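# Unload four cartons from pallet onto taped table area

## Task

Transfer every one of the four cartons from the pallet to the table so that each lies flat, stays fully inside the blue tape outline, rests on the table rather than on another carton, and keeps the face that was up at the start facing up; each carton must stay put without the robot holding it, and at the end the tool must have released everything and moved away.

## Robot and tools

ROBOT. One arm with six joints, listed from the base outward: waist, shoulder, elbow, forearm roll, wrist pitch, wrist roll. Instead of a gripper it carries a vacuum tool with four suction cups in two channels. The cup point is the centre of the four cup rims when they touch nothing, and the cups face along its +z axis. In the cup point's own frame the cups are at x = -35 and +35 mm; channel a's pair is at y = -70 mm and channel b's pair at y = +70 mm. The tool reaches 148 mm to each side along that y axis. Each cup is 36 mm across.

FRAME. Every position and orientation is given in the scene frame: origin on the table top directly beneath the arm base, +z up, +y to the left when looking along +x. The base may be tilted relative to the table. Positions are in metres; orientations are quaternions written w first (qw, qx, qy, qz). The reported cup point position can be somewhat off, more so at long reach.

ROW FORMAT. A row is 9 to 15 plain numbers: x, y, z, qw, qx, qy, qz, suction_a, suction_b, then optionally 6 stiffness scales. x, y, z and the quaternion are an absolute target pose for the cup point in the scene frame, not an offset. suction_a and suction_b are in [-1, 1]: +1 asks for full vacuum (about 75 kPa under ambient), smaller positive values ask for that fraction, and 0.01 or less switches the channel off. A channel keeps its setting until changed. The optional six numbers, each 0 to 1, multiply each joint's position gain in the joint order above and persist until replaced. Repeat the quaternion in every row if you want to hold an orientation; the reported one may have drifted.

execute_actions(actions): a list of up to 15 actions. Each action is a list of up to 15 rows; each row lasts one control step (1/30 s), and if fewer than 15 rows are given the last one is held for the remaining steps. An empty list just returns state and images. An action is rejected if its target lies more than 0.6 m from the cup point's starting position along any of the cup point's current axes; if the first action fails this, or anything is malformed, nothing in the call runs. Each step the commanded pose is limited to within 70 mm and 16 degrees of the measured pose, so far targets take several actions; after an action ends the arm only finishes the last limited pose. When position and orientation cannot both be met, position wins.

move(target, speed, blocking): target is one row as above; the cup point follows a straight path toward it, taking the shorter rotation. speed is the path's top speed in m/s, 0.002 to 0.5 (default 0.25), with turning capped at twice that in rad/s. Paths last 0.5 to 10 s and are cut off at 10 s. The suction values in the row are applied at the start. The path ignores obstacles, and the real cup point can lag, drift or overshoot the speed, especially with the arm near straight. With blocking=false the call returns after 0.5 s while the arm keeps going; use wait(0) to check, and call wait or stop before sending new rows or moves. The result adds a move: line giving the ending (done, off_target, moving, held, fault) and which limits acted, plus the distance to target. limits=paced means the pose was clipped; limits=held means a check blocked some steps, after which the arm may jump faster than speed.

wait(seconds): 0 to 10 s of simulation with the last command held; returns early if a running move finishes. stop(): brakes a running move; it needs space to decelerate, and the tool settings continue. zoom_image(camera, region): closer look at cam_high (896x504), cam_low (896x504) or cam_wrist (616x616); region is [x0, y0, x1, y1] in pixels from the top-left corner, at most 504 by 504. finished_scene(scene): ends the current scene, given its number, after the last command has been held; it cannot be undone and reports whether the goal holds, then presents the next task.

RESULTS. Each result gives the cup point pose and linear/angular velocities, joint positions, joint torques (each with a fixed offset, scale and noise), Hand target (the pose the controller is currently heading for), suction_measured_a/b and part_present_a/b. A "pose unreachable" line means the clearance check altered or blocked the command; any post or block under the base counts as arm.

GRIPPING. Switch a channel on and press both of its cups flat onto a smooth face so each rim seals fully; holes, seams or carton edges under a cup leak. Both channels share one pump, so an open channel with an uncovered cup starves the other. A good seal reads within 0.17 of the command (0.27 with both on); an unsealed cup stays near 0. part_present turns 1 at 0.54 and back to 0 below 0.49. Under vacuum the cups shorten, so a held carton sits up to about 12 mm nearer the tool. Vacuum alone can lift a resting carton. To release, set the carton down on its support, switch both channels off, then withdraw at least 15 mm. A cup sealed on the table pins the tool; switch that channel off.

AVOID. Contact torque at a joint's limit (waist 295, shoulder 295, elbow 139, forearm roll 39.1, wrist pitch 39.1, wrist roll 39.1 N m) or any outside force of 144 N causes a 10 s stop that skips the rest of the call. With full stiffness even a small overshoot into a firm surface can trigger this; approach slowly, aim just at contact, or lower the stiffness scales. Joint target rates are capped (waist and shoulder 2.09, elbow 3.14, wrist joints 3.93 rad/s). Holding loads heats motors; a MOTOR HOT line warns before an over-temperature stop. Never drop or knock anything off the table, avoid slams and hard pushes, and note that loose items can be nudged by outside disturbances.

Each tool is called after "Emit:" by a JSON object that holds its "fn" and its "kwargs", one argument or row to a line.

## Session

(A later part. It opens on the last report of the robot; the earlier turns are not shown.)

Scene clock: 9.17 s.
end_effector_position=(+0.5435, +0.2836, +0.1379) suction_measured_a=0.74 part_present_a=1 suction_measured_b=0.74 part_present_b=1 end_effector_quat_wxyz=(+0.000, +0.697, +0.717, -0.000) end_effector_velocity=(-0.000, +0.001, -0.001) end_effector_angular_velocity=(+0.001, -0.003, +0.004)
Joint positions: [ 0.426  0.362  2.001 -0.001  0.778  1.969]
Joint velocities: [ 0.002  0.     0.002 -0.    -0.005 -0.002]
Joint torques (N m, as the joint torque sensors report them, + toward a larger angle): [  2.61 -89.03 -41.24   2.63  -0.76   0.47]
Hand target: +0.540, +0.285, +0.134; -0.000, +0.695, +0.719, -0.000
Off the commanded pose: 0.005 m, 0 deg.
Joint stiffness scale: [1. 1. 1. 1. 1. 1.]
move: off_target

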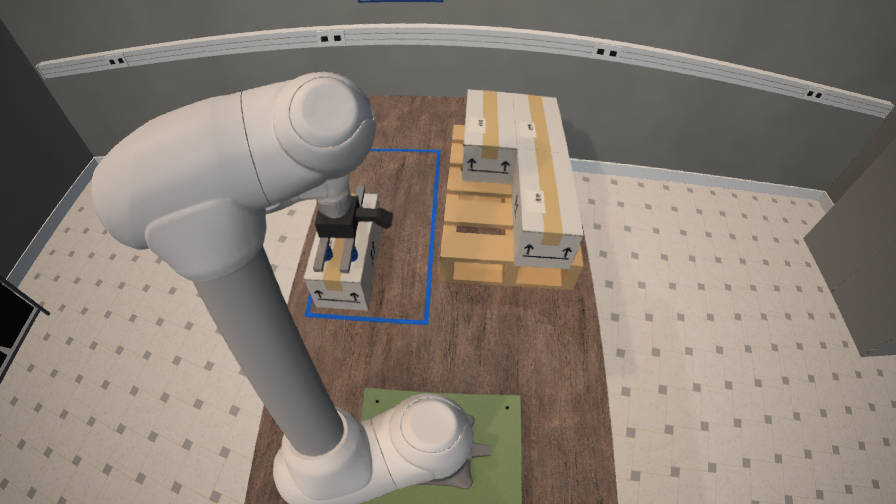

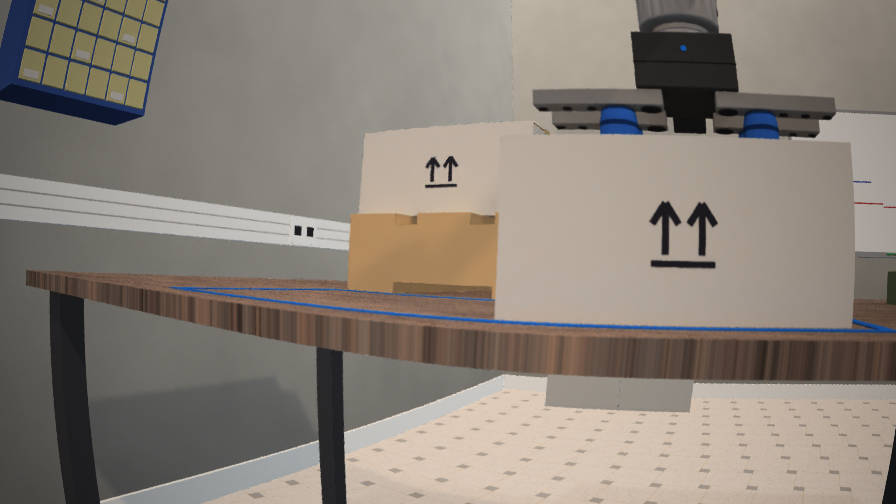

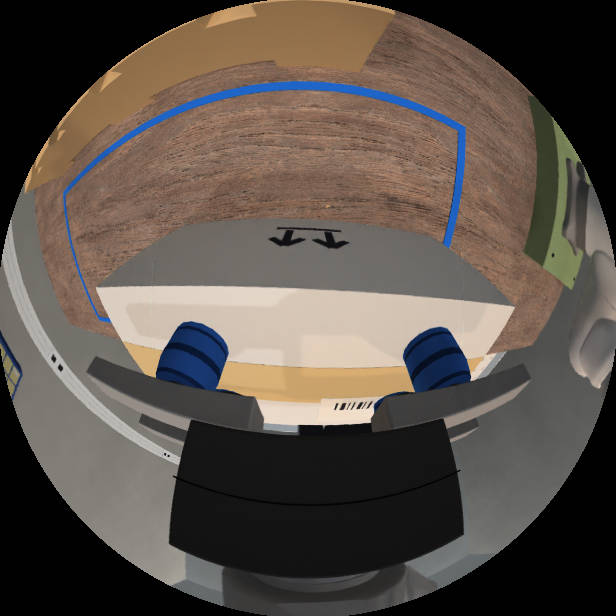

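Emit:
{"fn": "execute_actions", "kwargs": {
  "actions": [
    [[0.54,0.285,0.131,0,0.6947,0.7193,0,1,1]],
    [[0.54,0.285,0.14,0,0.6947,0.7193,0,0,0]]
  ]
}}

Emit:
{"fn": "move", "kwargs": {
  "target": [0.57,0.26,0.30,0,0.7071,0.7071,0,0,0]
}}

Emit:
{"fn": "move", "kwargs": {
  "target": [0.951,-0.131,0.315,0,0.7071,0.7071,0,0,0],
  "speed": 0.4
}}

Emit:
{"fn": "move", "kwargs": {
  "target": [0.951,-0.131,0.26,0,0.7071,0.7071,0,1,1],
  "speed": 0.05
}}

Emit:
{"fn": "move", "kwargs": {
  "target": [0.951,-0.12,0.315,0,0.7071,0.7071,0,1,1],
  "speed": 0.08
}}

Emit:
{"fn": "move", "kwargs": {
  "target": [0.872,0.288,0.315,0,0.697,0.717,0,1,1]
}}

Emit:
{"fn": "move", "kwargs": {
  "target": [0.872,0.288,0.15,0,0.697,0.717,0,1,1],
  "speed": 0.12
}}

Scene clock: 10.63 s.
end_effector_position=(+0.5444, +0.2841, +0.1432) suction_measured_a=0.00 part_present_a=0 suction_measured_b=0.00 part_present_b=0 end_effector_quat_wxyz=(+0.002, +0.697, +0.717, +0.005) end_effector_velocity=(-0.000, +0.000, -0.000) end_effector_angular_velocity=(-0.000, +0.000, +0.001)
Joint positions: [ 0.426  0.353  2.001 -0.001  0.776  1.969]
Joint velocities: [ 0.     0.     0.001  0.    -0.001 -0.   ]
Joint torques (N m, as the joint torque sensors report them, + toward a larger angle): [  1.67 -53.25 -26.29   2.88  -2.26   0.46]
Hand target: +0.540, +0.285, +0.140; +0.000, +0.695, +0.719, +0.000
Off the commanded pose: 0.006 m, 1 deg.
Joint stiffness scale: [1. 1. 1. 1. 1. 1.]

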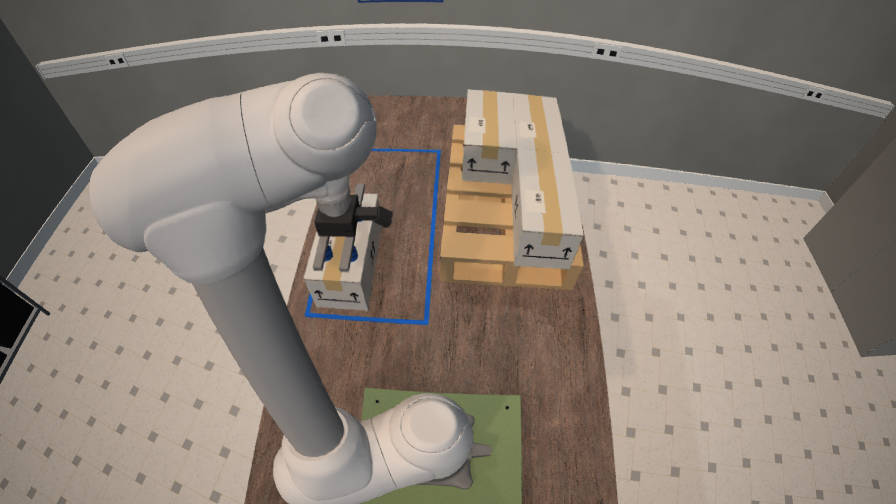

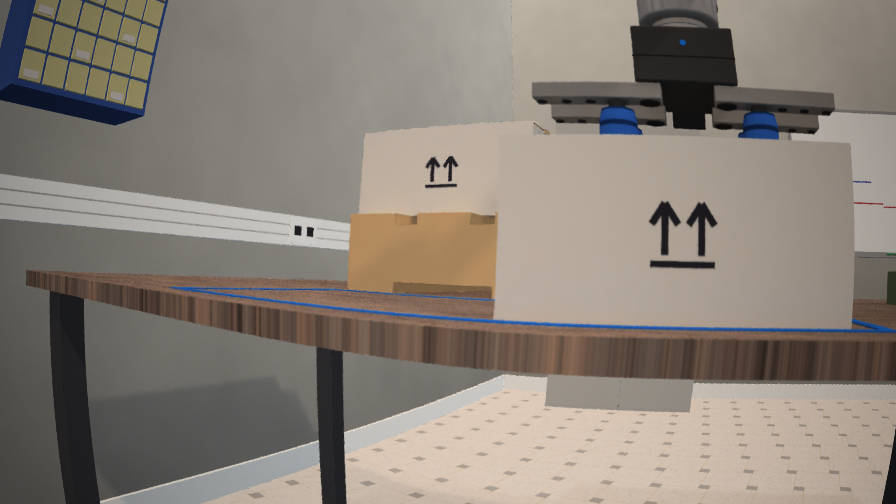

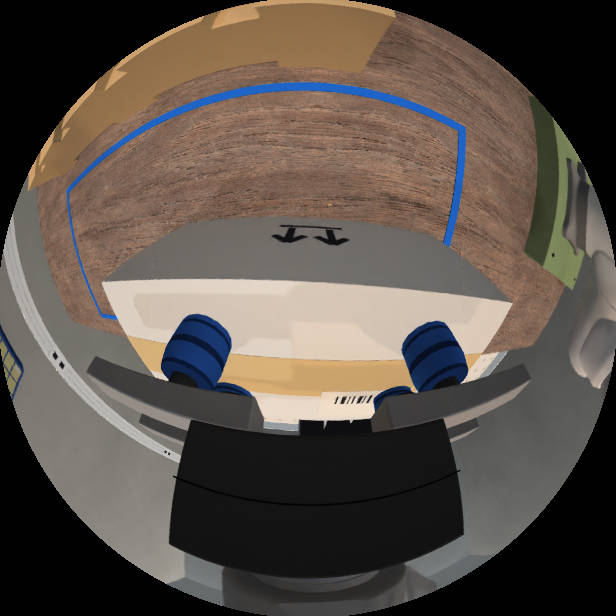

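Scene clock: 11.73 s.
end_effector_position=(+0.5681, +0.2618, +0.2957) suction_measured_a=0.00 part_present_a=0 suction_measured_b=0.00 part_present_b=0 end_effector_quat_wxyz=(+0.001, +0.707, +0.707, +0.000) end_effector_velocity=(-0.001, -0.001, +0.000) end_effector_angular_velocity=(-0.002, +0.004, -0.000)
Joint positions: [ 0.378  0.216  1.851 -0.001  1.073  1.948]
Joint velocities: [-0.     0.    -0.    -0.     0.005 -0.   ]
Joint torques (N m, as the joint torque sensors report them, + toward a larger angle): [  3.69 -68.39 -41.74   4.15   0.44   0.32]
Hand target: +0.570, +0.260, +0.300; +0.000, +0.707, +0.707, -0.000
Off the commanded pose: 0.005 m, 0 deg.
Joint stiffness scale: [1. 1. 1. 1. 1. 1.]
move: off_target

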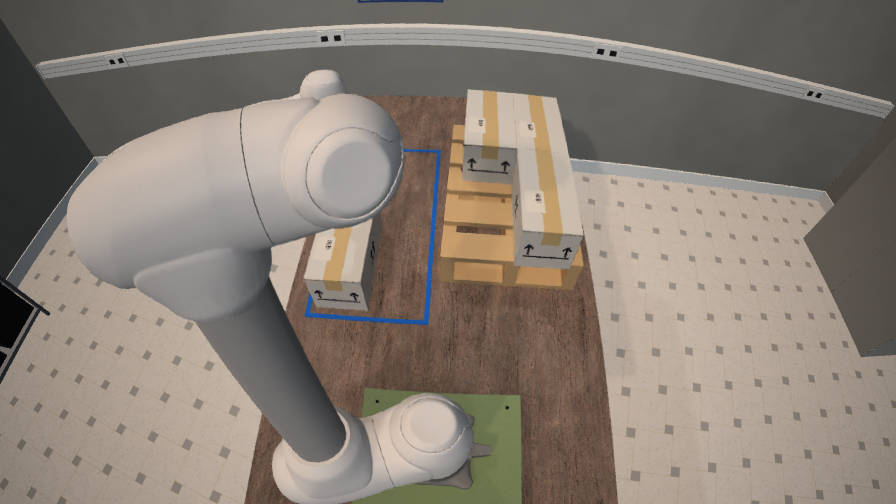

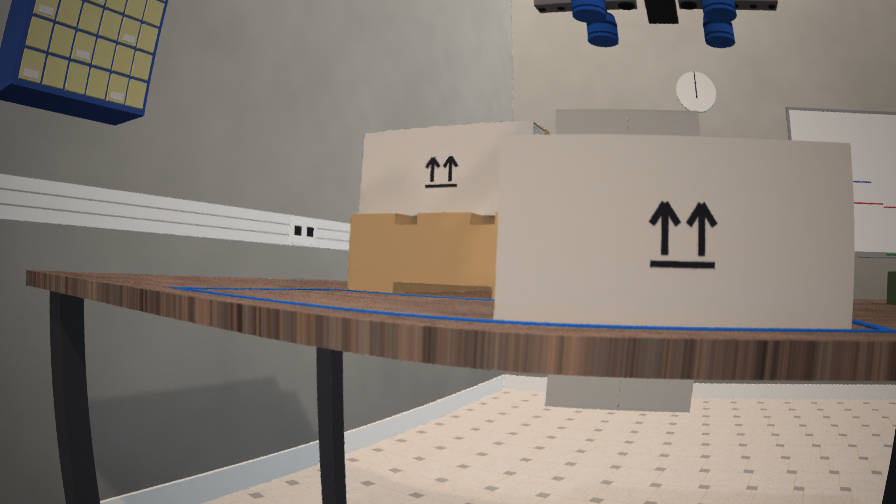

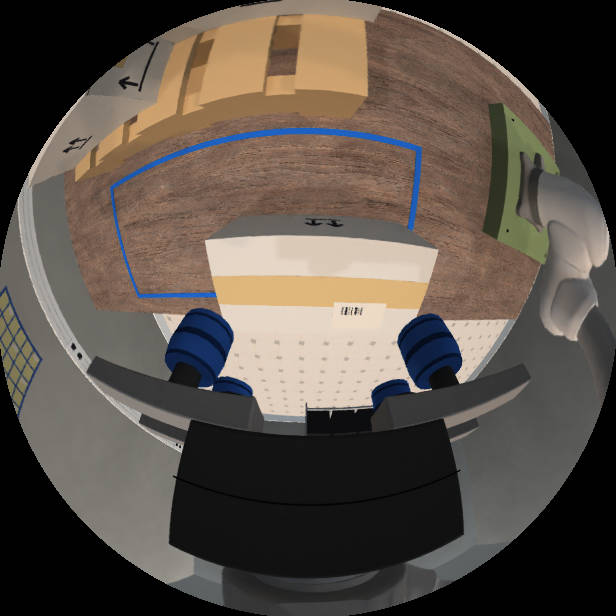

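Scene clock: 13.70 s.
end_effector_position=(+0.9515, -0.1272, +0.3125) suction_measured_a=0.00 part_present_a=0 suction_measured_b=0.00 part_present_b=0 end_effector_quat_wxyz=(+0.002, +0.707, +0.707, +0.000) end_effector_velocity=(-0.000, +0.001, +0.001) end_effector_angular_velocity=(+0.000, +0.001, +0.002)
Joint positions: [-0.167  0.723  1.043 -0.001  1.372  1.403]
Joint velocities: [ 0.001  0.    -0.001 -0.     0.003 -0.001]
Joint torques (N m, as the joint torque sensors report them, + toward a larger angle): [   0.56 -122.84  -45.49    3.92    0.44    0.41]
Hand target: +0.952, -0.130, +0.315; -0.000, +0.707, +0.707, -0.000
Off the commanded pose: 0.005 m, 0 deg.
Joint stiffness scale: [1. 1. 1. 1. 1. 1.]
move: off_target

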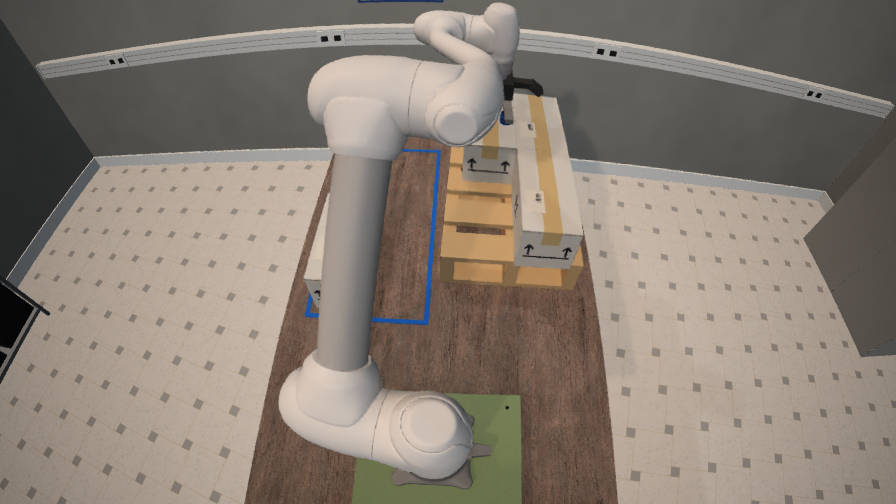

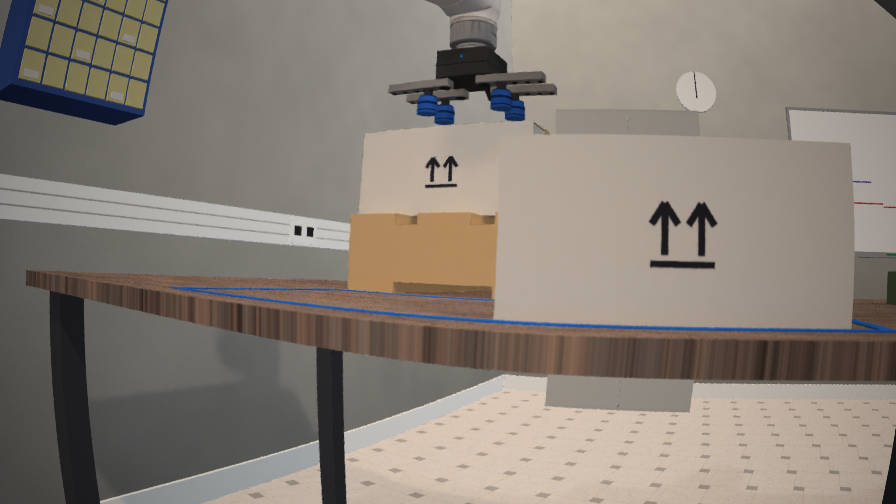

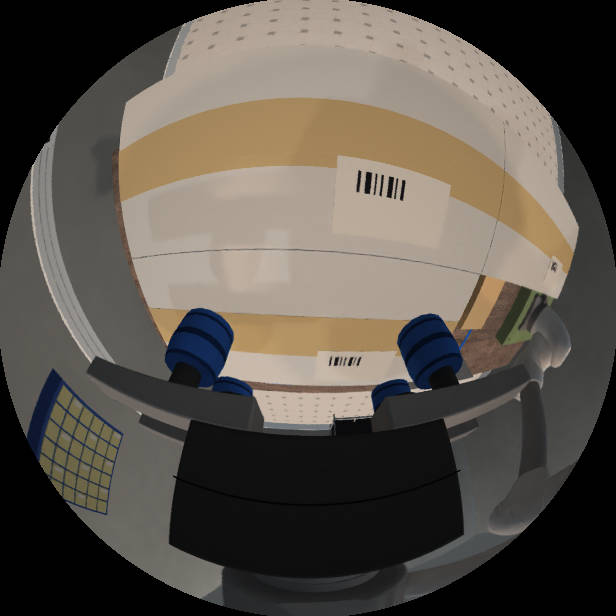

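Scene clock: 15.30 s.
end_effector_position=(+0.9518, -0.1274, +0.2627) suction_measured_a=0.54 part_present_a=1 suction_measured_b=0.54 part_present_b=1 end_effector_quat_wxyz=(-0.000, +0.707, +0.707, -0.001) end_effector_velocity=(+0.004, -0.002, -0.000) end_effector_angular_velocity=(-0.003, -0.016, +0.000)
Joint positions: [-0.167  0.747  1.093 -0.001  1.304  1.401]
Joint velocities: [-0.001  0.     0.    -0.    -0.017 -0.001]
Joint torques (N m, as the joint torque sensors report them, + toward a larger angle): [  -0.52 -131.17  -46.98    3.6     2.6     0.34]
Hand target: +0.951, -0.131, +0.260; -0.000, +0.707, +0.707, -0.000
Off the commanded pose: 0.005 m, 0 deg.
Joint stiffness scale: [1. 1. 1. 1. 1. 1.]
move: off_target

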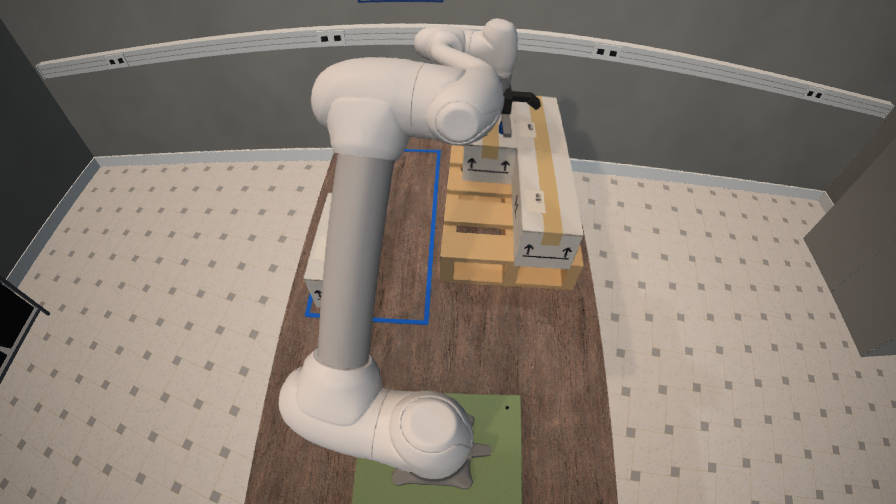

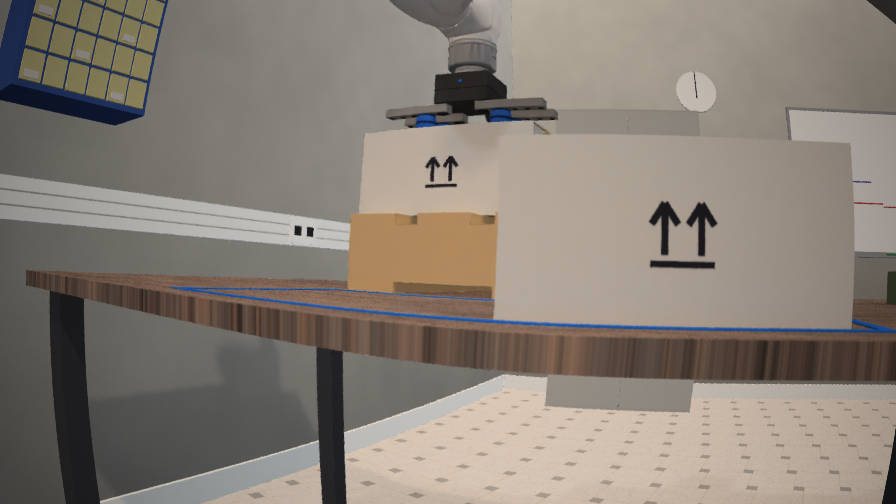

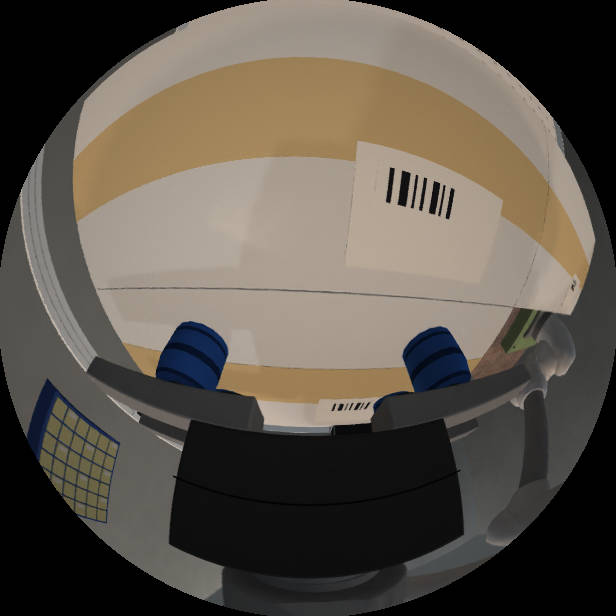

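Scene clock: 16.30 s.
end_effector_position=(+0.9504, -0.1241, +0.3102) suction_measured_a=0.73 part_present_a=1 suction_measured_b=0.73 part_present_b=1 end_effector_quat_wxyz=(+0.001, +0.707, +0.707, -0.000) end_effector_velocity=(-0.001, -0.000, -0.000) end_effector_angular_velocity=(+0.001, +0.004, -0.000)
Joint positions: [-0.164  0.722  1.049 -0.001  1.369  1.406]
Joint velocities: [-0.     0.     0.    -0.     0.004 -0.   ]
Joint torques (N m, as the joint torque sensors report them, + toward a larger angle): [   2.34 -146.67  -60.73    4.02   -0.84    0.07]
Hand target: +0.951, -0.120, +0.315; +0.000, +0.707, +0.707, +0.000
Off the commanded pose: 0.006 m, 0 deg.
Joint stiffness scale: [1. 1. 1. 1. 1. 1.]
move: off_target

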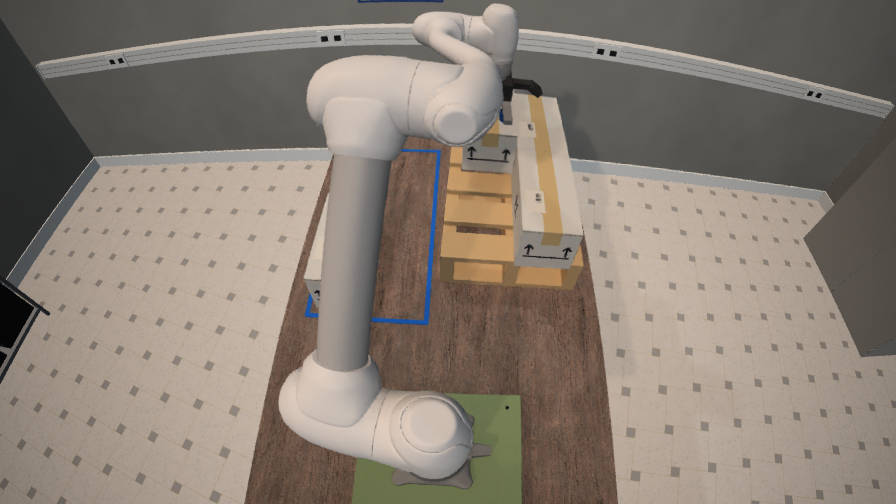

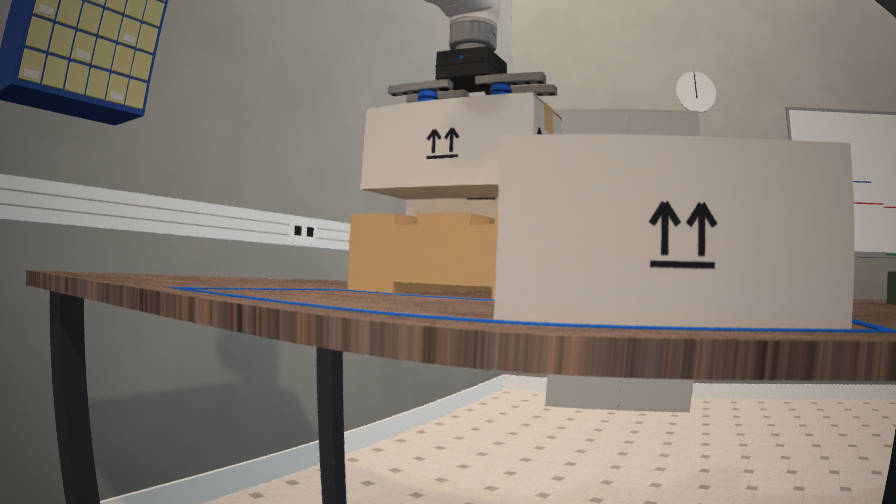

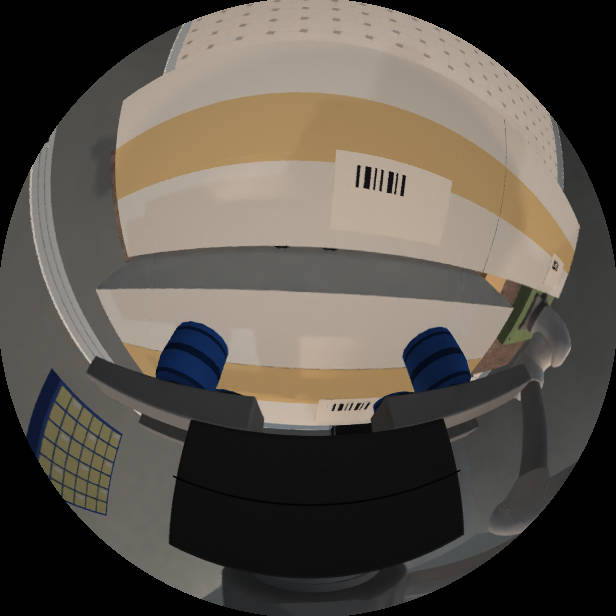

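Scene clock: 18.43 s.
end_effector_position=(+0.8703, +0.2838, +0.3128) suction_measured_a=0.74 part_present_a=1 suction_measured_b=0.74 part_present_b=1 end_effector_quat_wxyz=(-0.000, +0.697, +0.717, -0.001) end_effector_velocity=(+0.000, +0.001, +0.000) end_effector_angular_velocity=(+0.000, -0.000, -0.002)
Joint positions: [ 0.279  0.647  1.174 -0.001  1.323  1.82 ]
Joint velocities: [ 0.001  0.    -0.001  0.     0.     0.003]
Joint torques (N m, as the joint torque sensors report them, + toward a larger angle): [   0.91 -138.    -58.64    4.41   -0.81    0.66]
Hand target: +0.872, +0.288, +0.315; +0.000, +0.697, +0.717, +0.000
Off the commanded pose: 0.005 m, 0 deg.
Joint stiffness scale: [1. 1. 1. 1. 1. 1.]
move: off_target

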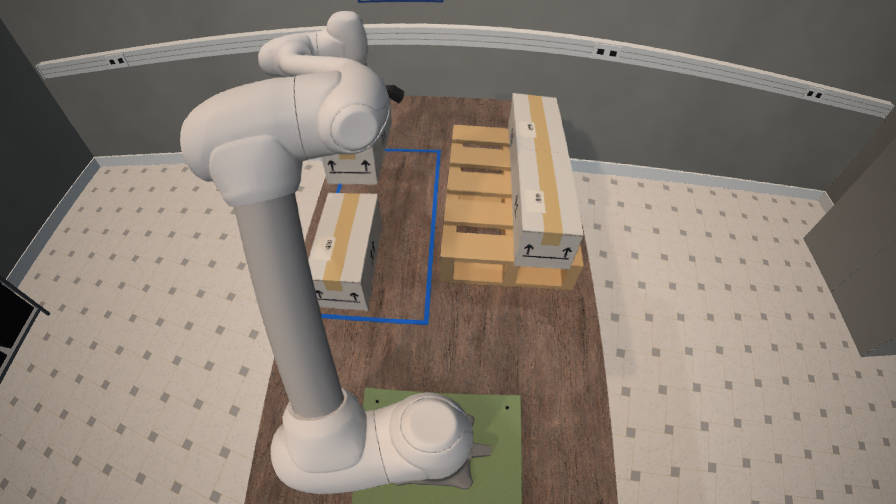

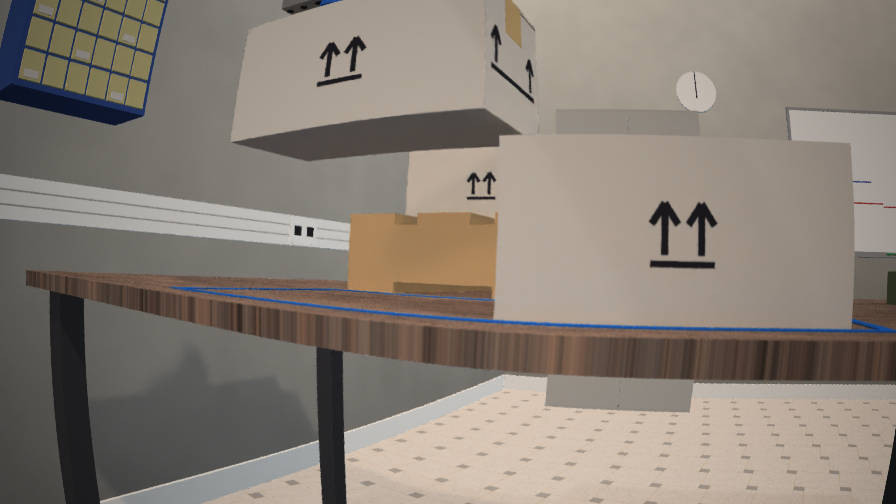

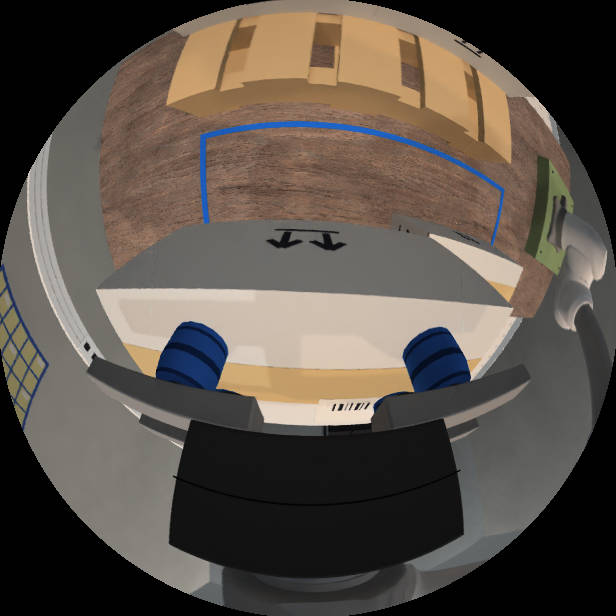

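Scene clock: 20.17 s.
end_effector_position=(+0.8739, +0.2849, +0.1542) suction_measured_a=0.74 part_present_a=1 suction_measured_b=0.74 part_present_b=1 end_effector_quat_wxyz=(+0.000, +0.697, +0.717, -0.001) end_effector_velocity=(+0.000, +0.002, +0.000) end_effector_angular_velocity=(+0.001, -0.003, +0.001)
Joint positions: [ 0.279  0.749  1.298 -0.001  1.096  1.82 ]
Joint velocities: [ 0.002  0.    -0.001  0.    -0.002  0.   ]
Joint torques (N m, as the joint torque sensors report them, + toward a larger angle): [   5.58 -141.92  -54.24    3.79   -1.12    0.38]
Hand target: +0.872, +0.288, +0.150; -0.000, +0.697, +0.717, -0.000
Off the commanded pose: 0.006 m, 0 deg.
Joint stiffness scale: [1. 1. 1. 1. 1. 1.]
move: off_target

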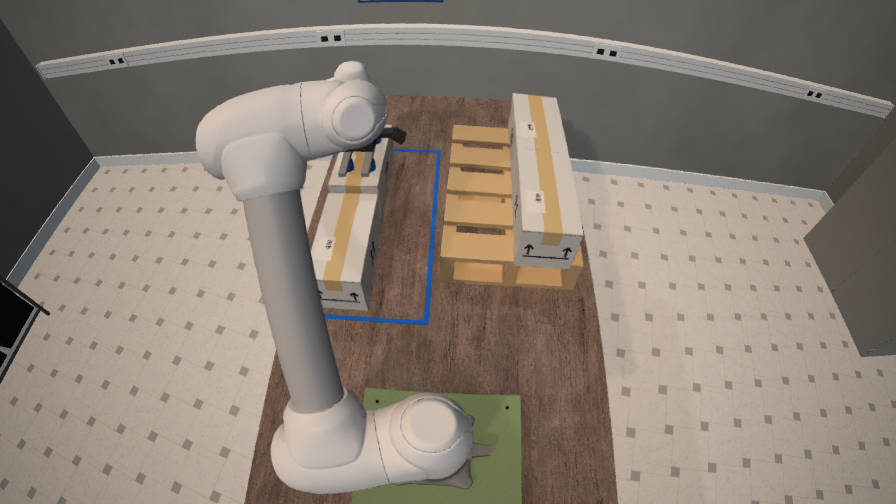

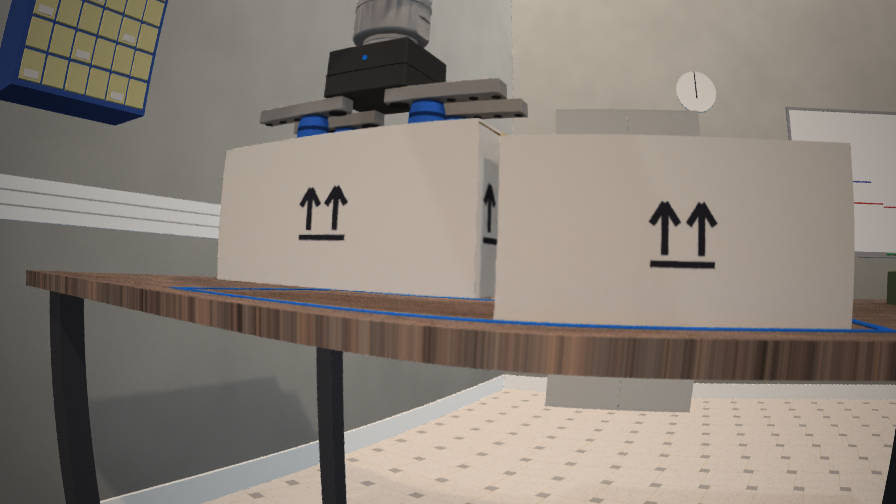

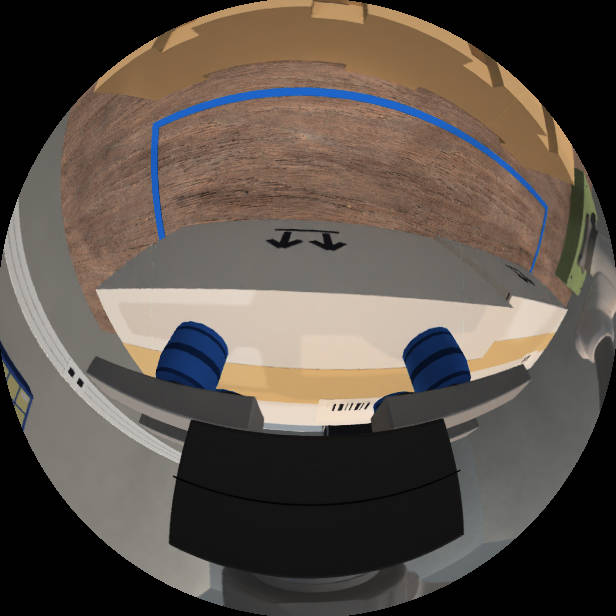

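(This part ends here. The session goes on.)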